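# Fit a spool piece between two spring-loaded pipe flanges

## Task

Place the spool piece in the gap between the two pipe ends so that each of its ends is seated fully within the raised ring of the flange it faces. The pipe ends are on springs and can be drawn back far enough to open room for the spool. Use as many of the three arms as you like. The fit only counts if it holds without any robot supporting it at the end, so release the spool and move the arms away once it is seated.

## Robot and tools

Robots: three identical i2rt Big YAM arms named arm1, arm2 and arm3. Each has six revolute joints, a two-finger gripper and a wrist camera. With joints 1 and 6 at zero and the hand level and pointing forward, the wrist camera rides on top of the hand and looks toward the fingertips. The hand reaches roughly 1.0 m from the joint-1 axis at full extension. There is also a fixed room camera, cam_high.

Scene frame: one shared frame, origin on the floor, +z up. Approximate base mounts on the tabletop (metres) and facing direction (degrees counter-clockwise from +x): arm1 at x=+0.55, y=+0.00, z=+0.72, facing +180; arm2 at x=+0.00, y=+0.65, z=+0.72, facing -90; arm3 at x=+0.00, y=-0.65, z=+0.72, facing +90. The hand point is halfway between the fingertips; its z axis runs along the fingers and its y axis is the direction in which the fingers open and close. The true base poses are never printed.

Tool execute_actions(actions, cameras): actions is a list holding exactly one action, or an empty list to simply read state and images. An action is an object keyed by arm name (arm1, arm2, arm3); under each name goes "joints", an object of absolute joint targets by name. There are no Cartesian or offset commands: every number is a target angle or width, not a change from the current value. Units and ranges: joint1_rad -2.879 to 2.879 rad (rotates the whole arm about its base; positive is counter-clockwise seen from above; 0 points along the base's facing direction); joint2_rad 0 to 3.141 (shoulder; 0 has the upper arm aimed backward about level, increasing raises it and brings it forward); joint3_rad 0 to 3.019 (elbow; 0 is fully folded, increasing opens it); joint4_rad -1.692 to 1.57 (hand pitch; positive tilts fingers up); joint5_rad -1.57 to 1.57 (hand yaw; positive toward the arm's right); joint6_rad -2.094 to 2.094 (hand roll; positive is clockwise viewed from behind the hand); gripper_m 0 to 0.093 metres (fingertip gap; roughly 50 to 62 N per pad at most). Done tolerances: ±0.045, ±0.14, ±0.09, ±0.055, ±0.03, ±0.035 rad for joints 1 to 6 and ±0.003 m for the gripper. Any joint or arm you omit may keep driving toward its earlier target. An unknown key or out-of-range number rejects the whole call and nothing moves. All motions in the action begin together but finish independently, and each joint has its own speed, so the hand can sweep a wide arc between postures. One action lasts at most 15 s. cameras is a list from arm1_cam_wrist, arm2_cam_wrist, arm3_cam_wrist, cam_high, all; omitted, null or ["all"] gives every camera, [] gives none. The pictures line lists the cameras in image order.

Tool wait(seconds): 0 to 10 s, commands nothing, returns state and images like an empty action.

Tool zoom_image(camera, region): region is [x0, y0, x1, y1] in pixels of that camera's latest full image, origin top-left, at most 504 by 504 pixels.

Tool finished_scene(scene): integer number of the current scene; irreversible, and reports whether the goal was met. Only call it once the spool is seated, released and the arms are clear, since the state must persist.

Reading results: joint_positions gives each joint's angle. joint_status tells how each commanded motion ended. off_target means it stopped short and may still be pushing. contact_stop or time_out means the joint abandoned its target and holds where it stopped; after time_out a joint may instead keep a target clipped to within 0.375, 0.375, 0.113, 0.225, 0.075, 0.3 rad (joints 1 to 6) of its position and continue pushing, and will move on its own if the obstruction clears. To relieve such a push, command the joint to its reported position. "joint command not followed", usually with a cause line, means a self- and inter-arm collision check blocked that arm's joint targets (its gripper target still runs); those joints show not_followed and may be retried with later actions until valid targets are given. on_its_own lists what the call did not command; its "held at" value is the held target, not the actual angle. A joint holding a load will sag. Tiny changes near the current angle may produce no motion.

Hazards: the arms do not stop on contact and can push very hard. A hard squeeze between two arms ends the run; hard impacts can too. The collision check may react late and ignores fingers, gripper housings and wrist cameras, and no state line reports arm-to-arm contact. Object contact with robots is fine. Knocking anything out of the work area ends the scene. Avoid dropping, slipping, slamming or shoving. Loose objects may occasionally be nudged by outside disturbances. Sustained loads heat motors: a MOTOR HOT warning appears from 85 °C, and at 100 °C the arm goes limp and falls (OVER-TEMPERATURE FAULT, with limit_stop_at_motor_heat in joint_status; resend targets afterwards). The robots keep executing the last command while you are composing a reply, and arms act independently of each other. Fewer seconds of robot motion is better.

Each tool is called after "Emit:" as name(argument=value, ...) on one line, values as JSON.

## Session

Emit:
execute_actions(actions=[])

Scene clock: 0.00 s.
arm1.joint_positions: joint1_rad=-0.169 joint2_rad=+0.627 joint3_rad=+1.456 joint4_rad=-1.508 joint5_rad=+0.251 joint6_rad=+0.363 gripper_m=+0.094
arm1.joint_status: not commanded
arm1.hand: x=+0.3603 y=+0.0646 z=+1.3371 quat_wxyz=(+0.069, -0.852, +0.273, +0.441) (m; scene frame)
arm2.joint_positions: joint1_rad=-0.261 joint2_rad=+0.589 joint3_rad=+1.464 joint4_rad=-1.348 joint5_rad=+0.160 joint6_rad=-0.128 gripper_m=+0.094
arm2.joint_status: not commanded
arm2.hand: x=-0.0733 y=+0.4456 z=+1.3458 quat_wxyz=(-0.237, -0.659, -0.545, +0.461) (m; scene frame)
arm3.joint_positions: joint1_rad=-0.456 joint2_rad=+0.627 joint3_rad=+1.448 joint4_rad=-1.388 joint5_rad=+0.029 joint6_rad=+0.084 gripper_m=+0.094
arm3.joint_status: not commanded
arm3.hand: x=+0.0991 y=-0.4506 z=+1.3341 quat_wxyz=(-0.402, +0.433, -0.762, -0.264) (m; scene frame)
pictures: arm1_cam_wrist, arm2_cam_wrist, arm3_cam_wrist, cam_high
Images, in order (width x height): arm1_cam_wrist 616x616, arm2_cam_wrist 616x616, arm3_cam_wrist 616x616, cam_high 504x504.

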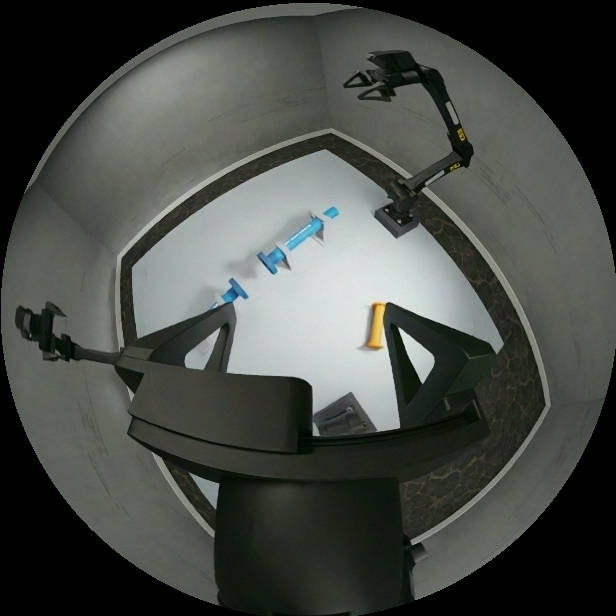

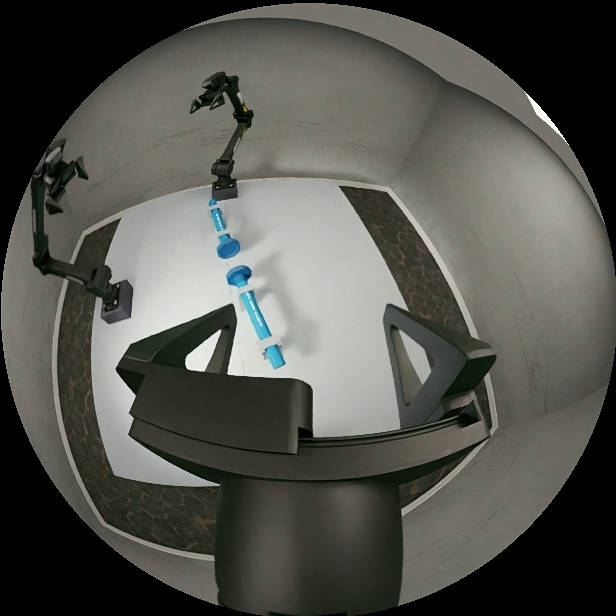

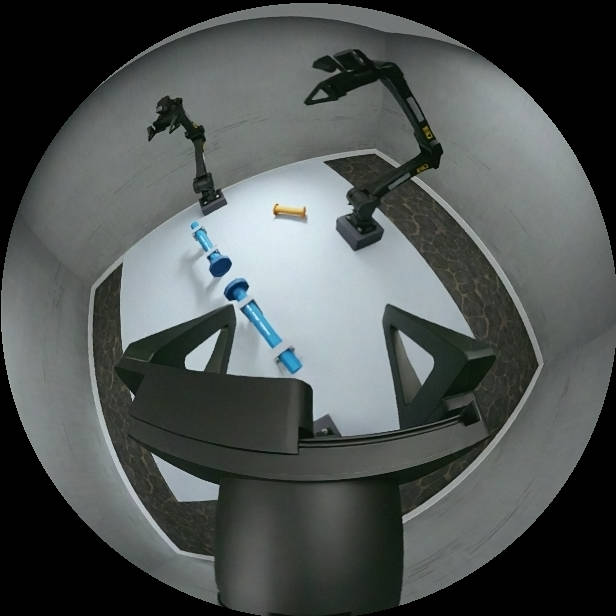

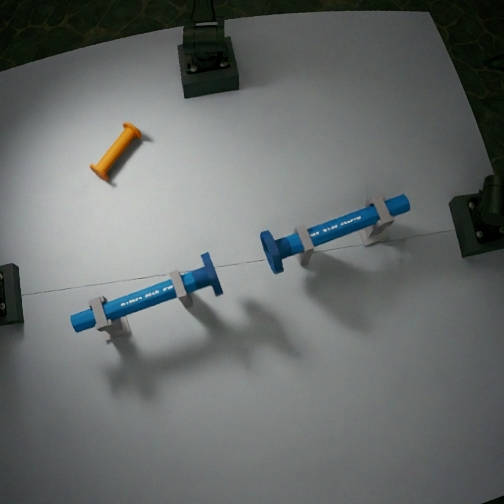

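Emit:
execute_actions(actions=[{"arm1":{"joints":{"joint1_rad":-0.95,"joint2_rad":1.43,"joint3_rad":0.86,"joint4_rad":-1.0,"joint5_rad":0,"joint6_rad":-0.12}},"arm2":{"joints":{"joint1_rad":-0.19,"joint2_rad":1.64,"joint3_rad":1.22,"joint4_rad":-1.15,"joint5_rad":0,"joint6_rad":-0.3}},"arm3":{"joints":{"joint1_rad":-0.05,"joint2_rad":1.58,"joint3_rad":1.15,"joint4_rad":-1.14,"joint5_rad":0,"joint6_rad":-0.2}}}])

Scene clock: 14.13 s.
arm1.joint_positions: joint1_rad=-0.951 joint2_rad=+1.422 joint3_rad=+0.851 joint4_rad=-1.015 joint5_rad=+0.002 joint6_rad=-0.111 gripper_m=+0.094
arm1.joint_status: all done
arm1.hand: x=+0.3396 y=+0.2795 z=+0.8643 quat_wxyz=(+0.002, -0.918, +0.395, -0.002) (m; scene frame)
arm2.joint_positions: joint1_rad=-0.202 joint2_rad=+1.643 joint3_rad=+1.224 joint4_rad=-1.157 joint5_rad=+0.003 joint6_rad=-0.289 gripper_m=+0.094
arm2.joint_status: all done
arm2.hand: x=-0.0765 y=+0.1904 z=+0.8640 quat_wxyz=(+0.008, -0.661, -0.750, -0.008) (m; scene frame)
arm3.joint_positions: joint1_rad=-0.051 joint2_rad=+1.580 joint3_rad=+1.149 joint4_rad=-1.159 joint5_rad=+0.001 joint6_rad=-0.192 gripper_m=+0.094
arm3.joint_status: all done
arm3.hand: x=+0.0149 y=-0.2147 z=+0.8822 quat_wxyz=(+0.007, +0.761, -0.648, +0.007) (m; scene frame)
pictures: arm1_cam_wrist, arm2_cam_wrist, arm3_cam_wrist, cam_high
Images, in order (width x height): arm1_cam_wrist 616x616, arm2_cam_wrist 616x616, arm3_cam_wrist 616x616, cam_high 504x504.

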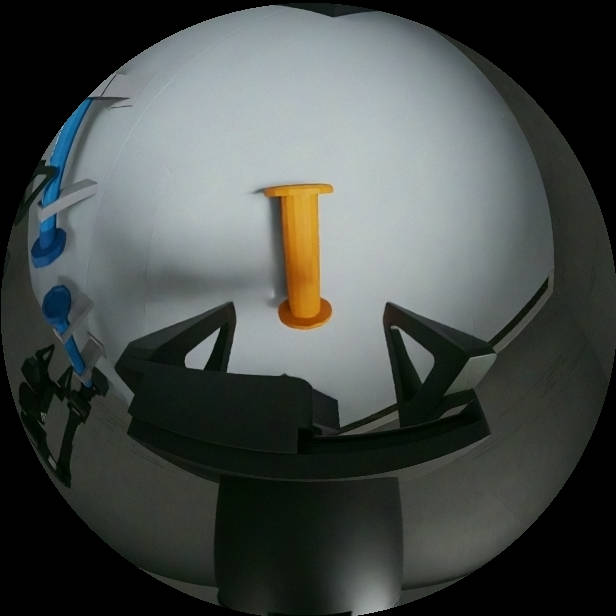

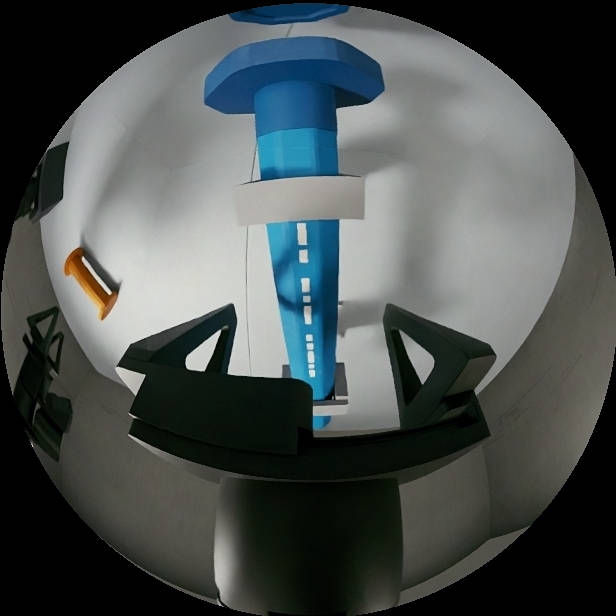

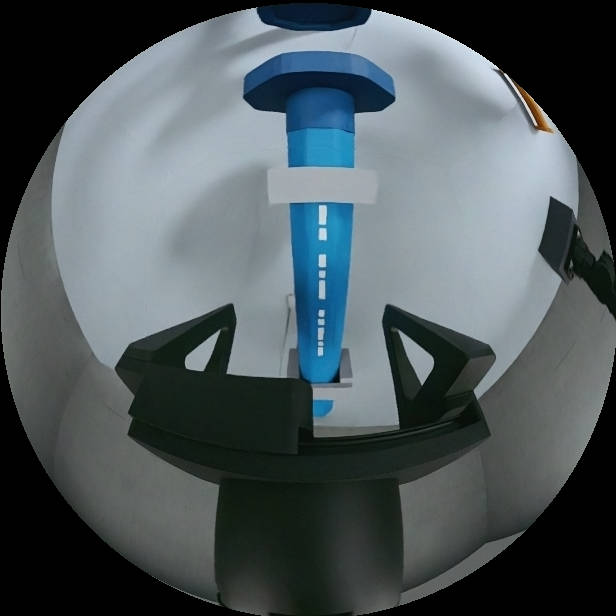

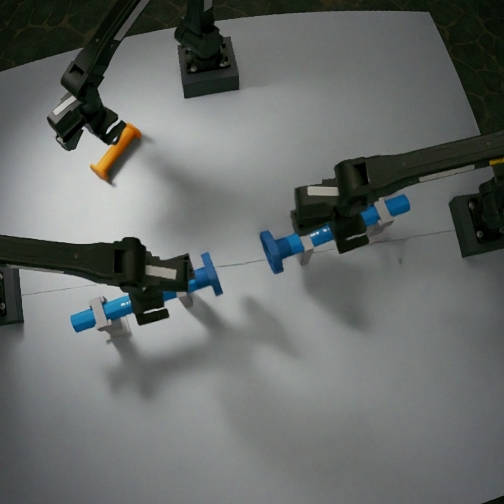

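Emit:
execute_actions(actions=[{"arm1":{"joints":{"joint2_rad":1.648,"joint3_rad":0.715,"joint4_rad":-0.63}},"arm2":{"joints":{"joint2_rad":1.718,"joint3_rad":1.12,"joint4_rad":-0.975}},"arm3":{"joints":{"joint1_rad":-0.078,"joint2_rad":1.68,"joint3_rad":1.02,"joint4_rad":-0.905}}}])

Scene clock: 24.97 s.
arm1.joint_positions: joint1_rad=-0.951 joint2_rad=+1.659 joint3_rad=+0.707 joint4_rad=-0.645 joint5_rad=+0.002 joint6_rad=-0.111 gripper_m=+0.094
arm1.joint_status: all done
arm1.hand: x=+0.3466 y=+0.2709 z=+0.7462 quat_wxyz=(-0.001, -0.919, +0.395, -0.007) (m; scene frame)
arm2.joint_positions: joint1_rad=-0.202 joint2_rad=+1.723 joint3_rad=+1.121 joint4_rad=-0.985 joint5_rad=+0.002 joint6_rad=-0.289 gripper_m=+0.094
arm2.joint_status: all done
arm2.hand: x=-0.0751 y=+0.1986 z=+0.7947 quat_wxyz=(+0.010, -0.661, -0.750, -0.012) (m; scene frame)
arm3.joint_positions: joint1_rad=-0.069 joint2_rad=+1.689 joint3_rad=+1.016 joint4_rad=-0.925 joint5_rad=+0.000 joint6_rad=-0.193 gripper_m=+0.094
arm3.joint_status: all done
arm3.hand: x=+0.0220 y=-0.2248 z=+0.7935 quat_wxyz=(+0.011, +0.755, -0.655, +0.009) (m; scene frame)
pictures: arm1_cam_wrist, arm2_cam_wrist, arm3_cam_wrist, cam_high
Images, in order (width x height): arm1_cam_wrist 616x616, arm2_cam_wrist 616x616, arm3_cam_wrist 616x616, cam_high 504x504.

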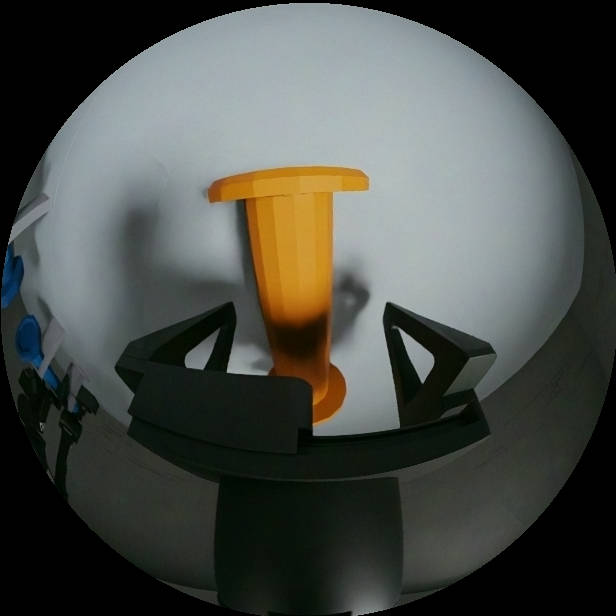

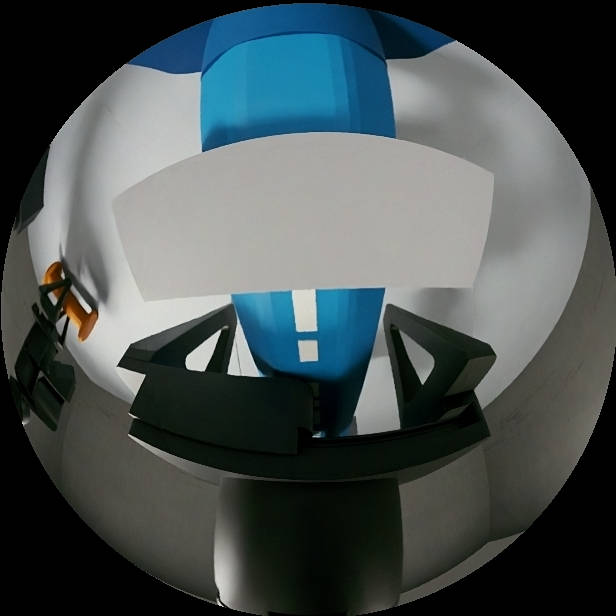

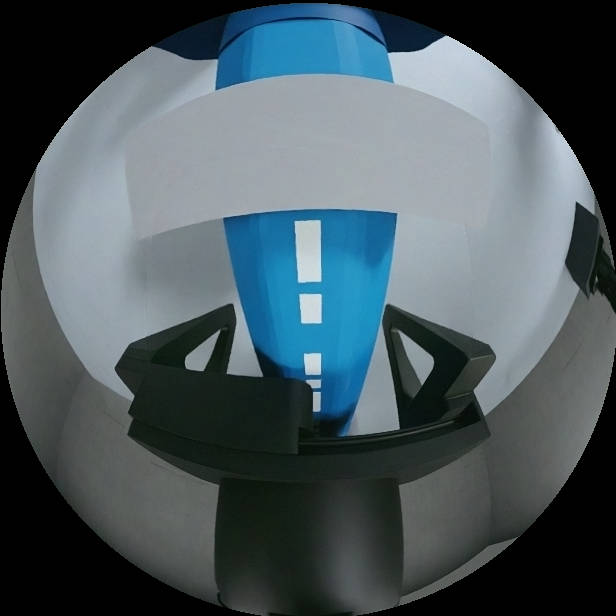

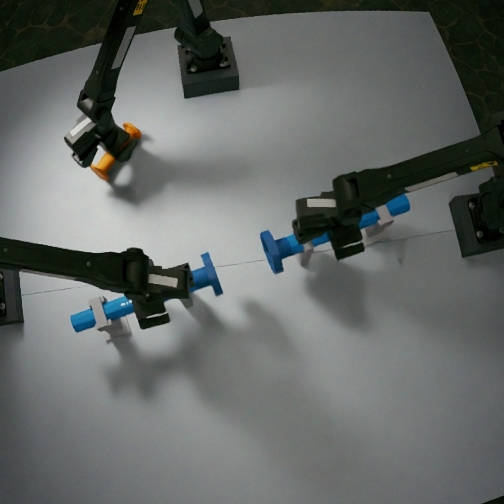

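Emit:
execute_actions(actions=[{"arm1":{"joints":{"gripper_m":0}},"arm2":{"joints":{"joint2_rad":1.68,"joint3_rad":1.175,"joint4_rad":-1.065}},"arm3":{"joints":{"joint2_rad":1.64,"joint3_rad":1.075,"joint4_rad":-1.015}}}])

Scene clock: 29.47 s.
arm1.joint_positions: joint1_rad=-0.951 joint2_rad=+1.659 joint3_rad=+0.707 joint4_rad=-0.643 joint5_rad=-0.001 joint6_rad=-0.113 gripper_m=+0.035
arm1.joint_status: gripper_m off_target (ended at +0.035, target +0.000)
arm1.hand: x=+0.3459 y=+0.2708 z=+0.7462 quat_wxyz=(-0.002, -0.919, +0.395, -0.006) (m; scene frame)
arm2.joint_positions: joint1_rad=-0.202 joint2_rad=+1.685 joint3_rad=+1.128 joint4_rad=-1.055 joint5_rad=+0.002 joint6_rad=-0.289 gripper_m=+0.094
arm2.joint_status: all done
arm2.hand: x=-0.0734 y=+0.2090 z=+0.8140 quat_wxyz=(+0.017, -0.661, -0.750, -0.023) (m; scene frame)
arm3.joint_positions: joint1_rad=-0.069 joint2_rad=+1.644 joint3_rad=+1.034 joint4_rad=-0.996 joint5_rad=+0.000 joint6_rad=-0.193 gripper_m=+0.094
arm3.joint_status: all done
arm3.hand: x=+0.0218 y=-0.2290 z=+0.8176 quat_wxyz=(+0.014, +0.755, -0.655, +0.011) (m; scene frame)
pictures: arm1_cam_wrist, arm2_cam_wrist, arm3_cam_wrist, cam_high
Images, in order (width x height): arm1_cam_wrist 616x616, arm2_cam_wrist 616x616, arm3_cam_wrist 616x616, cam_high 504x504.

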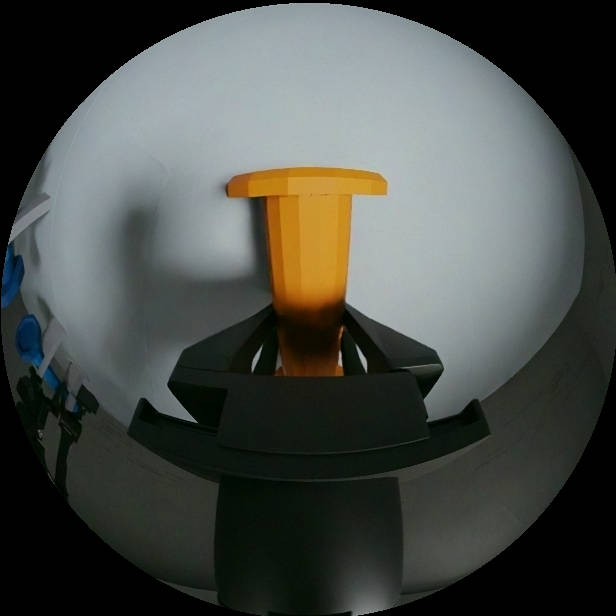

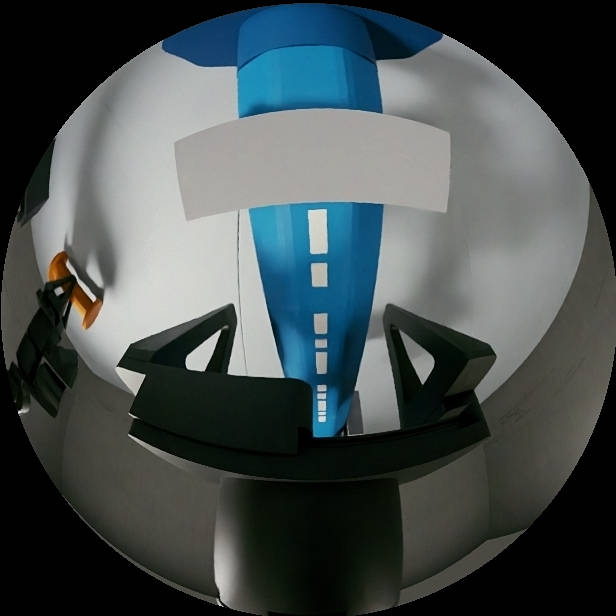

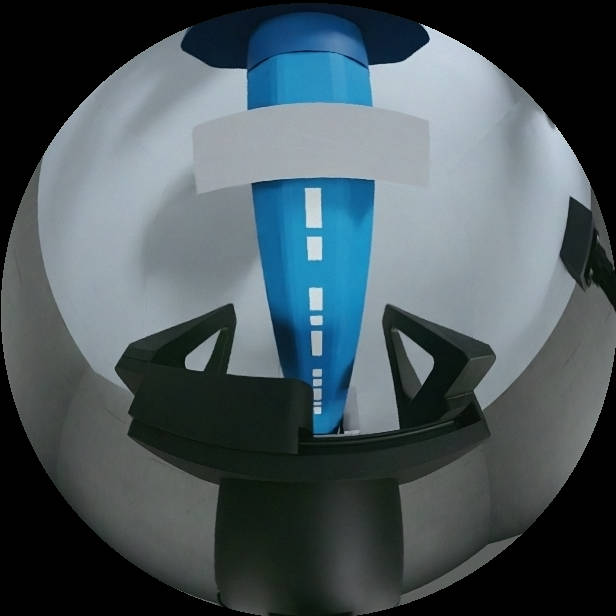

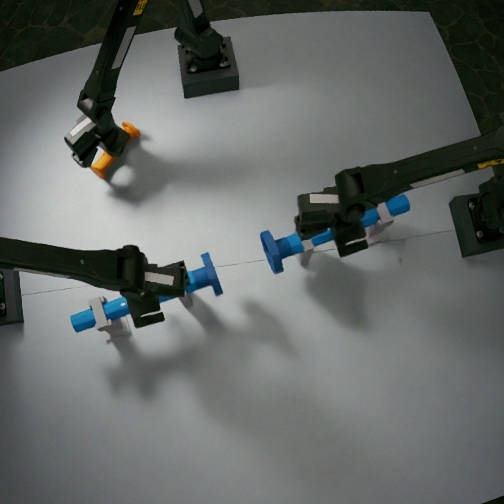

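Emit:
execute_actions(actions=[{"arm1":{"joints":{"joint2_rad":1.2,"joint3_rad":0.9,"joint4_rad":-1.0}},"arm2":{"joints":{"gripper_m":0}},"arm3":{"joints":{"gripper_m":0}}}], cameras=[])

Scene clock: 33.27 s.
arm1.joint_positions: joint1_rad=-0.951 joint2_rad=+1.200 joint3_rad=+0.870 joint4_rad=-0.991 joint5_rad=-0.001 joint6_rad=-0.113 gripper_m=+0.035
arm1.joint_status: all done
arm1.hand: x=+0.3278 y=+0.2936 z=+0.9478 quat_wxyz=(+0.066, -0.911, +0.391, +0.113) (m; scene frame)
arm2.joint_positions: joint1_rad=-0.206 joint2_rad=+1.686 joint3_rad=+1.129 joint4_rad=-1.053 joint5_rad=+0.016 joint6_rad=-0.319 gripper_m=+0.039
arm2.joint_status: gripper_m off_target (ended at +0.039, target +0.000)
arm2.hand: x=-0.0780 y=+0.2087 z=+0.8138 quat_wxyz=(+0.022, -0.651, -0.758, -0.019) (m; scene frame)
arm3.joint_positions: joint1_rad=-0.075 joint2_rad=+1.645 joint3_rad=+1.035 joint4_rad=-0.996 joint5_rad=+0.009 joint6_rad=-0.211 gripper_m=+0.039
arm3.joint_status: gripper_m off_target (ended at +0.039, target +0.000)
arm3.hand: x=+0.0256 y=-0.2289 z=+0.8175 quat_wxyz=(+0.011, +0.760, -0.650, +0.015) (m; scene frame)
pictures: none
No camera images: the call's "cameras" was empty. Leave "cameras" out to get every camera's image.

Emit:
execute_actions(actions=[{"arm1":{"joints":{"joint1_rad":-0.065,"joint2_rad":1.3,"joint3_rad":1.0,"joint4_rad":-0.35,"joint5_rad":-0.16,"joint6_rad":-1.73}},"arm2":{"joints":{"joint1_rad":-0.235,"joint2_rad":1.58,"joint3_rad":0.985,"joint4_rad":-0.96}},"arm3":{"joints":{"joint1_rad":-0.105,"joint2_rad":1.54,"joint3_rad":0.89,"joint4_rad":-0.9}}}], cameras=["cam_high"])

Emit:
execute_actions(actions=[{"arm1":{"joints":{"joint2_rad":1.55,"joint4_rad":-0.24}}}])

Scene clock: 48.77 s.
arm1.joint_positions: joint1_rad=-0.060 joint2_rad=+1.318 joint3_rad=+0.938 joint4_rad=-0.385 joint5_rad=-0.160 joint6_rad=-1.721 gripper_m=+0.035
arm1.joint_status: all done
arm1.hand: x=+0.0267 y=-0.0126 z=+1.0030 quat_wxyz=(+0.258, -0.583, -0.708, +0.304) (m; scene frame)
arm2.joint_positions: joint1_rad=-0.218 joint2_rad=+1.609 joint3_rad=+1.028 joint4_rad=-0.924 joint5_rad=+0.008 joint6_rad=-0.348 gripper_m=+0.039
arm2.joint_status: all done
arm2.hand: x=-0.0804 y=+0.2173 z=+0.8140 quat_wxyz=(-0.008, -0.645, -0.764, +0.024) (m; scene frame)
arm3.joint_positions: joint1_rad=-0.085 joint2_rad=+1.563 joint3_rad=+0.931 joint4_rad=-0.872 joint5_rad=+0.001 joint6_rad=-0.235 gripper_m=+0.039
arm3.joint_status: all done
arm3.hand: x=+0.0278 y=-0.2394 z=+0.8176 quat_wxyz=(-0.027, +0.764, -0.645, -0.019) (m; scene frame)
pictures: cam_high
Images, in order (width x height): cam_high 504x504.

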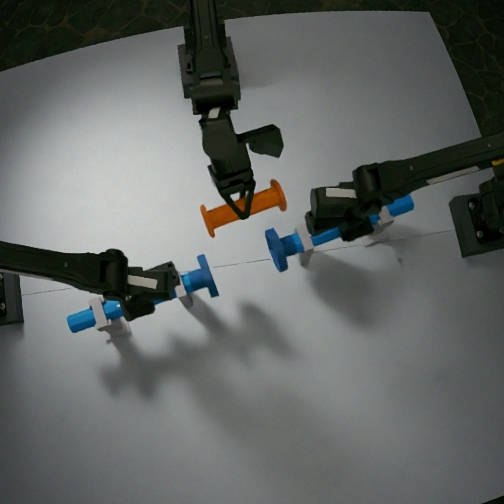

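Scene clock: 49.77 s.
arm1.joint_positions: joint1_rad=-0.059 joint2_rad=+1.582 joint3_rad=+0.948 joint4_rad=-0.268 joint5_rad=-0.164 joint6_rad=-1.722 gripper_m=+0.035
arm1.joint_status: all done
arm1.hand: x=-0.0029 y=-0.0111 z=+0.8904 quat_wxyz=(+0.207, -0.603, -0.723, +0.266) (m; scene frame)
arm2.joint_positions: joint1_rad=-0.218 joint2_rad=+1.609 joint3_rad=+1.028 joint4_rad=-0.924 joint5_rad=+0.008 joint6_rad=-0.348 gripper_m=+0.039
arm2.joint_status: not commanded
arm2.hand: x=-0.0804 y=+0.2173 z=+0.8140 quat_wxyz=(-0.008, -0.645, -0.764, +0.024) (m; scene frame)
arm3.joint_positions: joint1_rad=-0.085 joint2_rad=+1.562 joint3_rad=+0.930 joint4_rad=-0.870 joint5_rad=+0.001 joint6_rad=-0.236 gripper_m=+0.039
arm3.joint_status: not commanded
arm3.hand: x=+0.0278 y=-0.2395 z=+0.8177 quat_wxyz=(-0.028, +0.764, -0.644, -0.020) (m; scene frame)
pictures: arm1_cam_wrist, arm2_cam_wrist, arm3_cam_wrist, cam_high
Images, in order (width x height): arm1_cam_wrist 616x616, arm2_cam_wrist 616x616, arm3_cam_wrist 616x616, cam_high 504x504.

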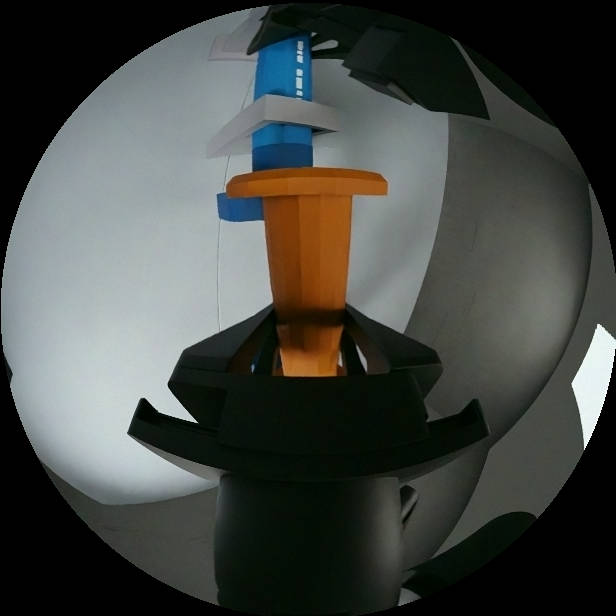

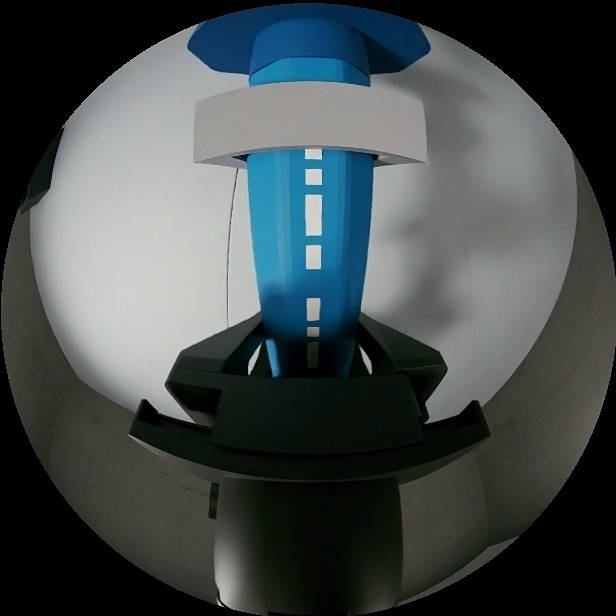

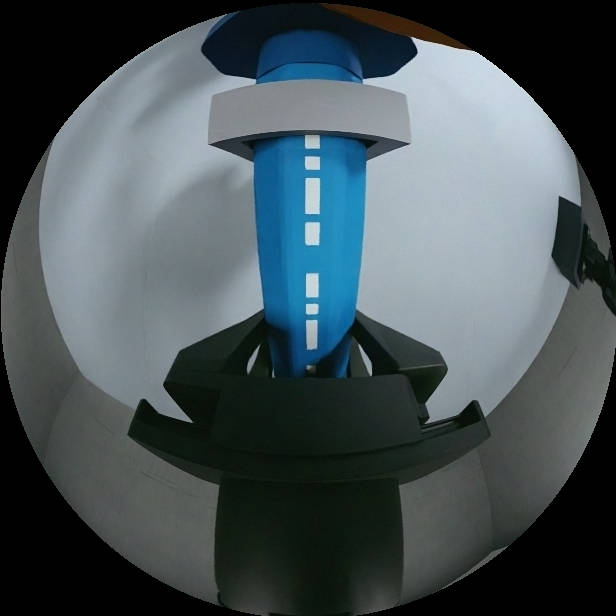

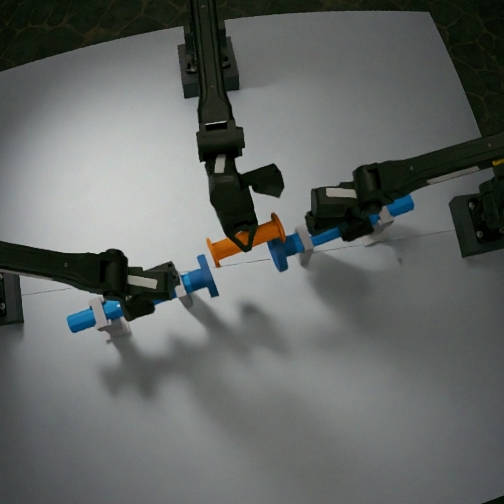

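Emit:
execute_actions(actions=[{"arm1":{"joints":{"joint1_rad":-0.10,"joint2_rad":1.50,"joint4_rad":-0.28}},"arm2":{"joints":{"joint1_rad":-0.24,"joint2_rad":1.52,"joint3_rad":0.91,"joint4_rad":-0.91}},"arm3":{"joints":{"joint1_rad":-0.11,"joint2_rad":1.475,"joint3_rad":0.81,"joint4_rad":-0.855}}}])

Emit:
zoom_image(camera="cam_high", region=[170, 200, 310, 310])

Scene clock: 54.70 s.
arm1.joint_positions: joint1_rad=-0.100 joint2_rad=+1.519 joint3_rad=+0.948 joint4_rad=-0.283 joint5_rad=-0.160 joint6_rad=-1.722 gripper_m=+0.035
arm1.joint_status: all done
arm1.hand: x=-0.0015 y=+0.0114 z=+0.9214 quat_wxyz=(+0.232, -0.611, -0.706, +0.274) (m; scene frame)
arm2.joint_positions: joint1_rad=-0.223 joint2_rad=+1.564 joint3_rad=+0.968 joint4_rad=-0.850 joint5_rad=+0.009 joint6_rad=-0.358 gripper_m=+0.039
arm2.joint_status: joint4_rad off_target (ended at -0.850, target -0.910); the others done
arm2.hand: x=-0.0815 y=+0.2233 z=+0.8139 quat_wxyz=(-0.022, -0.642, -0.765, +0.050) (m; scene frame)
arm3.joint_positions: joint1_rad=-0.090 joint2_rad=+1.510 joint3_rad=+0.864 joint4_rad=-0.797 joint5_rad=+0.002 joint6_rad=-0.242 gripper_m=+0.039
arm3.joint_status: joint4_rad off_target (ended at -0.797, target -0.855); the others done
arm3.hand: x=+0.0295 y=-0.2480 z=+0.8179 quat_wxyz=(-0.053, +0.763, -0.643, -0.037) (m; scene frame)
pictures: arm1_cam_wrist, arm2_cam_wrist, arm3_cam_wrist, cam_high
Images, in order (width x height): arm1_cam_wrist 616x616, arm2_cam_wrist 616x616, arm3_cam_wrist 616x616, cam_high 504x504.

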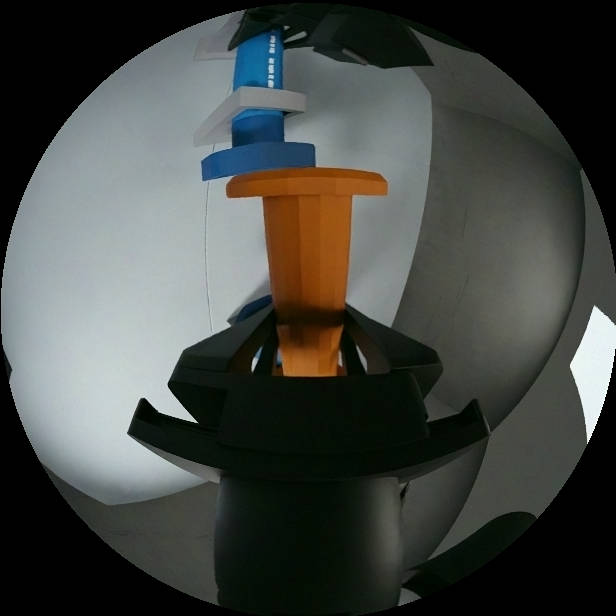

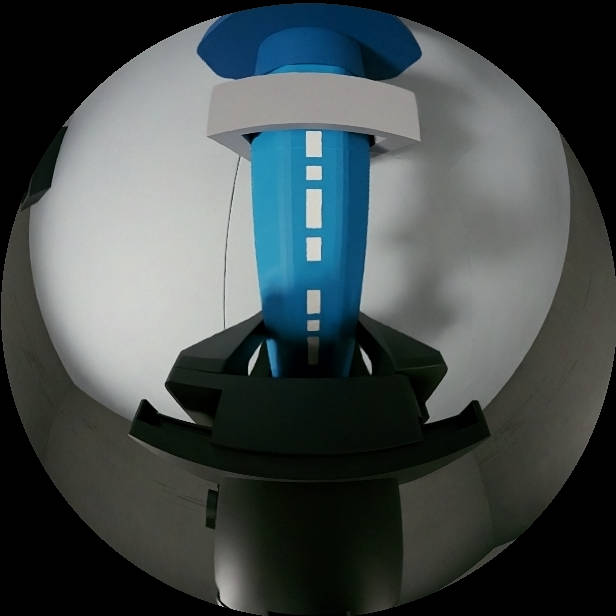

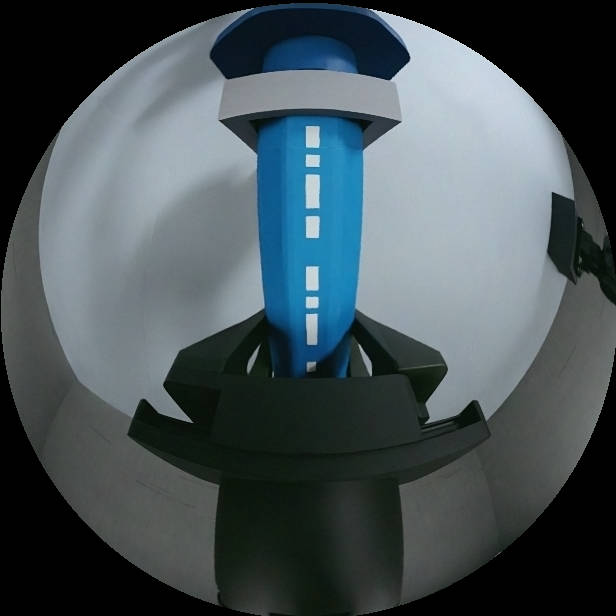

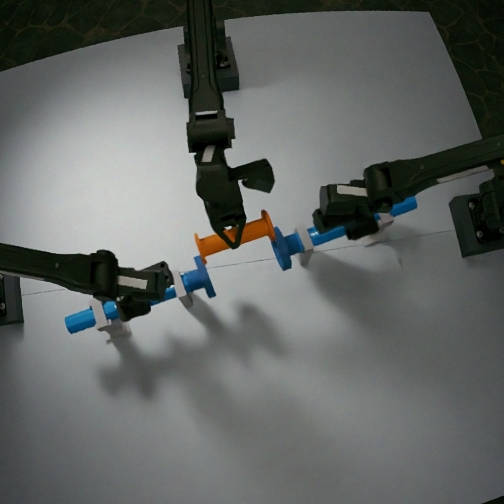

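Region (170, 200, 310, 310) of cam_high's 504x504 image, scaled by 3.600, with more detail than that image has; it fills the top 396 rows of this view, and the rest is white.

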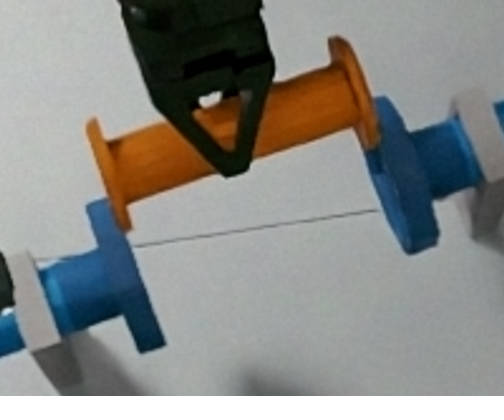

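Emit:
execute_actions(actions=[{"arm1":{"joints":{"joint2_rad":1.61,"joint3_rad":0.96,"joint4_rad":-0.17,"joint5_rad":-0.20,"joint6_rad":-1.765}},"arm2":{"joints":{"joint4_rad":-0.86}},"arm3":{"joints":{"joint4_rad":-0.805}}}], cameras=["arm1_cam_wrist","cam_high"])

Emit:
zoom_image(camera="cam_high", region=[170, 200, 310, 310])

Scene clock: 61.37 s.
arm1.joint_positions: joint1_rad=-0.099 joint2_rad=+1.628 joint3_rad=+0.948 joint4_rad=-0.205 joint5_rad=-0.200 joint6_rad=-1.755 gripper_m=+0.035
arm1.joint_status: all done
arm1.hand: x=-0.0124 y=+0.0057 z=+0.8766 quat_wxyz=(+0.213, -0.597, -0.722, +0.276) (m; scene frame)
arm2.joint_positions: joint1_rad=-0.223 joint2_rad=+1.555 joint3_rad=+0.955 joint4_rad=-0.824 joint5_rad=+0.009 joint6_rad=-0.359 gripper_m=+0.039
arm2.joint_status: all done
arm2.hand: x=-0.0817 y=+0.2222 z=+0.8140 quat_wxyz=(-0.027, -0.642, -0.764, +0.060) (m; scene frame)
arm3.joint_positions: joint1_rad=-0.090 joint2_rad=+1.502 joint3_rad=+0.854 joint4_rad=-0.775 joint5_rad=+0.002 joint6_rad=-0.242 gripper_m=+0.039
arm3.joint_status: all done
arm3.hand: x=+0.0296 y=-0.2472 z=+0.8178 quat_wxyz=(-0.060, +0.763, -0.643, -0.042) (m; scene frame)
pictures: arm1_cam_wrist, cam_high
Images, in order (width x height): arm1_cam_wrist 616x616, cam_high 504x504.

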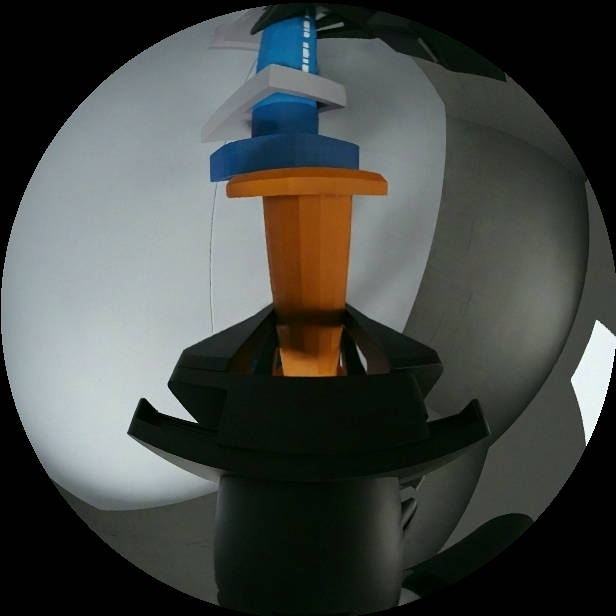

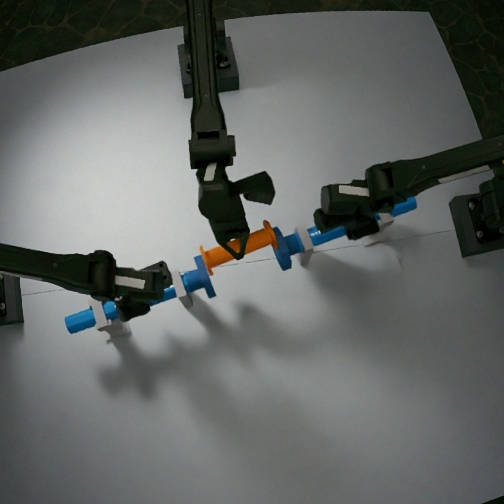

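Region (170, 200, 310, 310) of cam_high's 504x504 image, scaled by 3.600, with more detail than that image has; it fills the top 396 rows of this view, and the rest is white.

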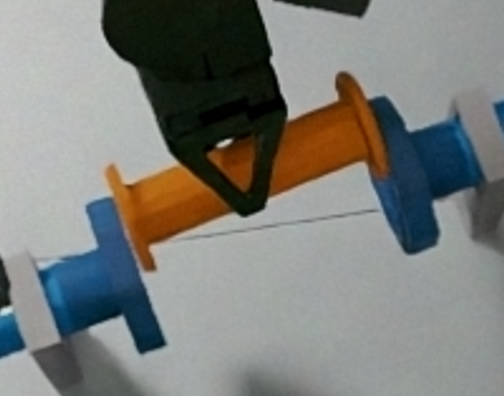

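Emit:
execute_actions(actions=[{"arm1":{"joints":{"joint2_rad":1.65,"joint4_rad":-0.14,"joint5_rad":-0.165}}}], cameras=["arm1_cam_wrist","cam_high"])

Emit:
zoom_image(camera="cam_high", region=[170, 200, 310, 310])

Scene clock: 66.67 s.
arm1.joint_positions: joint1_rad=-0.090 joint2_rad=+1.645 joint3_rad=+0.948 joint4_rad=-0.177 joint5_rad=-0.176 joint6_rad=-1.754 gripper_m=+0.035
arm1.joint_status: all done
arm1.hand: x=-0.0170 y=+0.0050 z=+0.8708 quat_wxyz=(+0.222, -0.597, -0.722, +0.271) (m; scene frame)
arm2.joint_positions: joint1_rad=-0.223 joint2_rad=+1.555 joint3_rad=+0.955 joint4_rad=-0.824 joint5_rad=+0.009 joint6_rad=-0.359 gripper_m=+0.039
arm2.joint_status: not commanded
arm2.hand: x=-0.0819 y=+0.2222 z=+0.8140 quat_wxyz=(-0.027, -0.642, -0.764, +0.060) (m; scene frame)
arm3.joint_positions: joint1_rad=-0.090 joint2_rad=+1.502 joint3_rad=+0.854 joint4_rad=-0.775 joint5_rad=+0.002 joint6_rad=-0.242 gripper_m=+0.039
arm3.joint_status: not commanded
arm3.hand: x=+0.0296 y=-0.2472 z=+0.8178 quat_wxyz=(-0.060, +0.763, -0.643, -0.042) (m; scene frame)
pictures: arm1_cam_wrist, cam_high
Images, in order (width x height): arm1_cam_wrist 616x616, cam_high 504x504.

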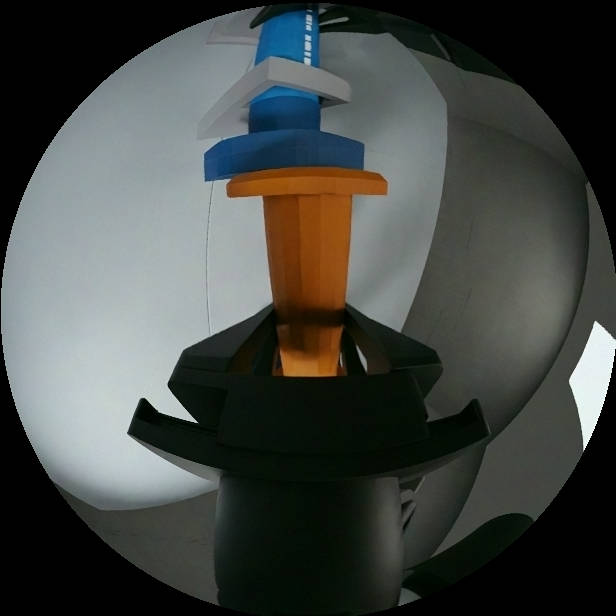

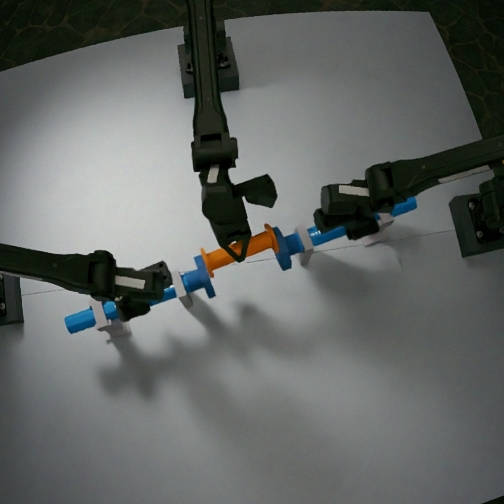

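Region (170, 200, 310, 310) of cam_high's 504x504 image, scaled by 3.600, with more detail than that image has; it fills the top 396 rows of this view, and the rest is white.

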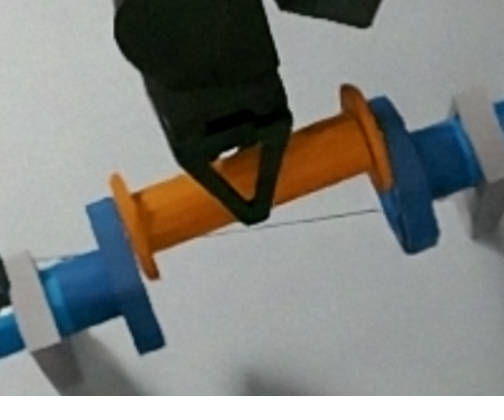

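Emit:
execute_actions(actions=[{"arm1":{"joints":{"joint1_rad":-0.118}}}], cameras=["arm1_cam_wrist","cam_high"])

Emit:
zoom_image(camera="cam_high", region=[170, 200, 310, 310])

Scene clock: 69.93 s.
arm1.joint_positions: joint1_rad=-0.090 joint2_rad=+1.645 joint3_rad=+0.948 joint4_rad=-0.177 joint5_rad=-0.176 joint6_rad=-1.754 gripper_m=+0.035
arm1.joint_status: all done
arm1.hand: x=-0.0170 y=+0.0050 z=+0.8708 quat_wxyz=(+0.222, -0.597, -0.722, +0.271) (m; scene frame)
arm2.joint_positions: joint1_rad=-0.223 joint2_rad=+1.555 joint3_rad=+0.955 joint4_rad=-0.824 joint5_rad=+0.009 joint6_rad=-0.359 gripper_m=+0.039
arm2.joint_status: not commanded
arm2.hand: x=-0.0819 y=+0.2222 z=+0.8140 quat_wxyz=(-0.027, -0.642, -0.764, +0.060) (m; scene frame)
arm3.joint_positions: joint1_rad=-0.090 joint2_rad=+1.502 joint3_rad=+0.854 joint4_rad=-0.775 joint5_rad=+0.002 joint6_rad=-0.242 gripper_m=+0.039
arm3.joint_status: not commanded
arm3.hand: x=+0.0296 y=-0.2472 z=+0.8178 quat_wxyz=(-0.060, +0.763, -0.643, -0.042) (m; scene frame)
pictures: arm1_cam_wrist, cam_high
Images, in order (width x height): arm1_cam_wrist 616x616, cam_high 504x504.

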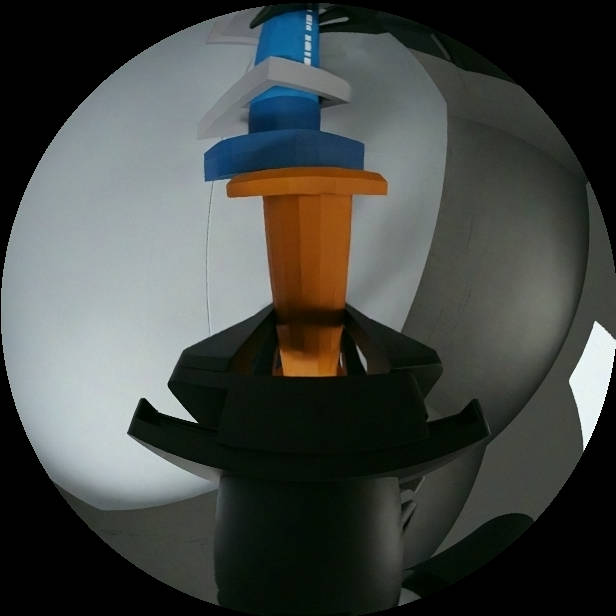

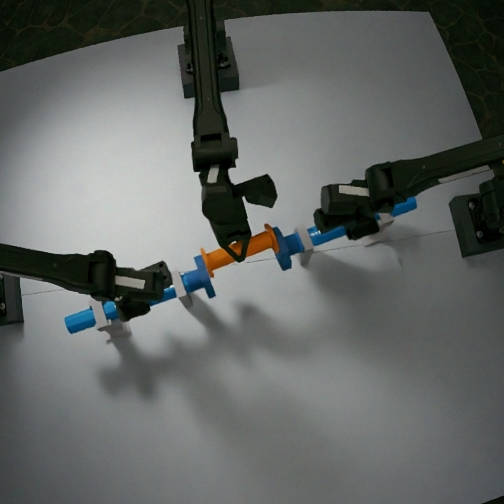

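Region (170, 200, 310, 310) of cam_high's 504x504 image, scaled by 3.600, with more detail than that image has; it fills the top 396 rows of this view, and the rest is white.

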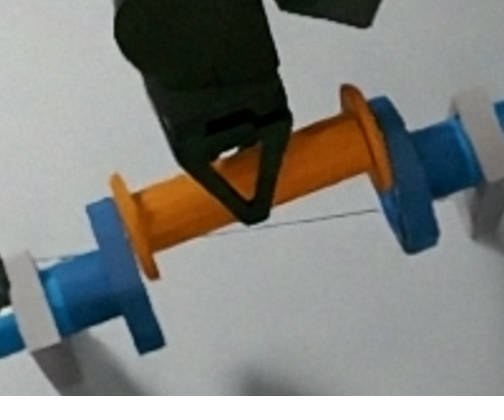

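Emit:
execute_actions(actions=[{"arm1":{"joints":{"joint1_rad":-0.08,"joint2_rad":1.705,"joint4_rad":-0.09,"joint5_rad":-0.19}}}], cameras=["arm1_cam_wrist","cam_high"])

Emit:
zoom_image(camera="cam_high", region=[170, 200, 310, 310])

Scene clock: 73.90 s.
arm1.joint_positions: joint1_rad=-0.089 joint2_rad=+1.686 joint3_rad=+0.948 joint4_rad=-0.117 joint5_rad=-0.188 joint6_rad=-1.752 gripper_m=+0.035
arm1.joint_status: all done
arm1.hand: x=-0.0253 y=+0.0028 z=+0.8583 quat_wxyz=(+0.226, -0.592, -0.721, +0.281) (m; scene frame)
arm2.joint_positions: joint1_rad=-0.224 joint2_rad=+1.555 joint3_rad=+0.955 joint4_rad=-0.824 joint5_rad=+0.009 joint6_rad=-0.359 gripper_m=+0.039
arm2.joint_status: not commanded
arm2.hand: x=-0.0820 y=+0.2222 z=+0.8142 quat_wxyz=(-0.027, -0.642, -0.764, +0.060) (m; scene frame)
arm3.joint_positions: joint1_rad=-0.090 joint2_rad=+1.502 joint3_rad=+0.854 joint4_rad=-0.775 joint5_rad=+0.002 joint6_rad=-0.242 gripper_m=+0.039
arm3.joint_status: not commanded
arm3.hand: x=+0.0296 y=-0.2472 z=+0.8178 quat_wxyz=(-0.060, +0.763, -0.642, -0.042) (m; scene frame)
pictures: arm1_cam_wrist, cam_high
Images, in order (width x height): arm1_cam_wrist 616x616, cam_high 504x504.

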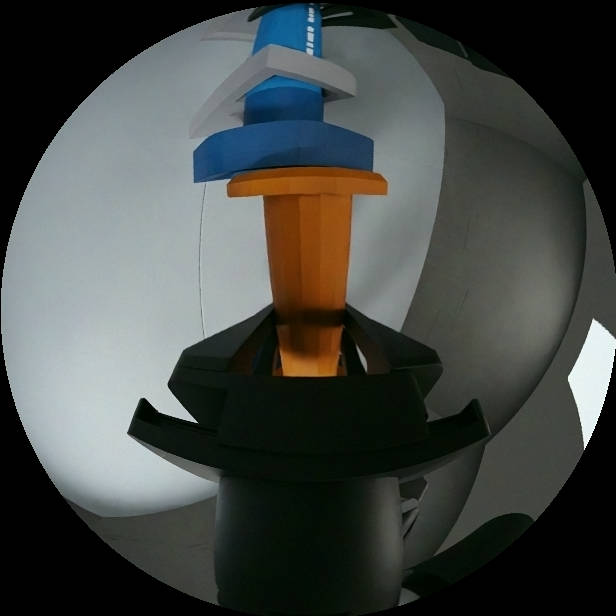

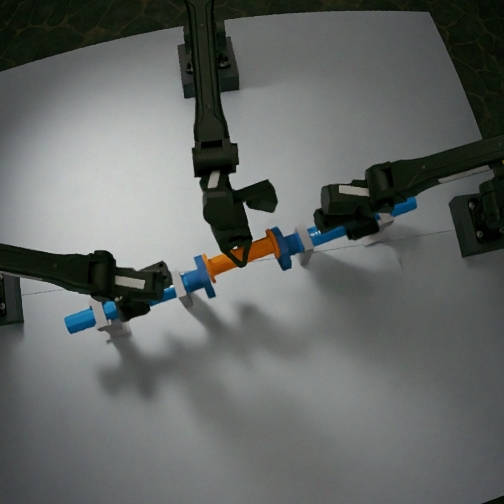

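Region (170, 200, 310, 310) of cam_high's 504x504 image, scaled by 3.600, with more detail than that image has; it fills the top 396 rows of this view, and the rest is white.

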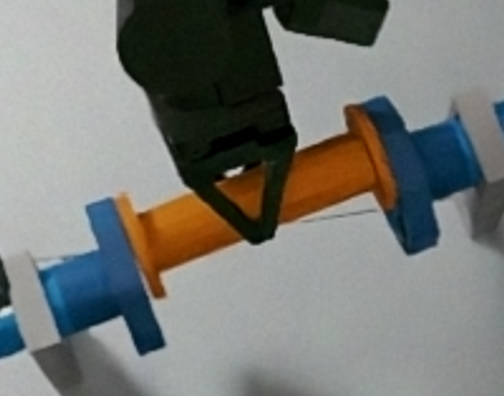

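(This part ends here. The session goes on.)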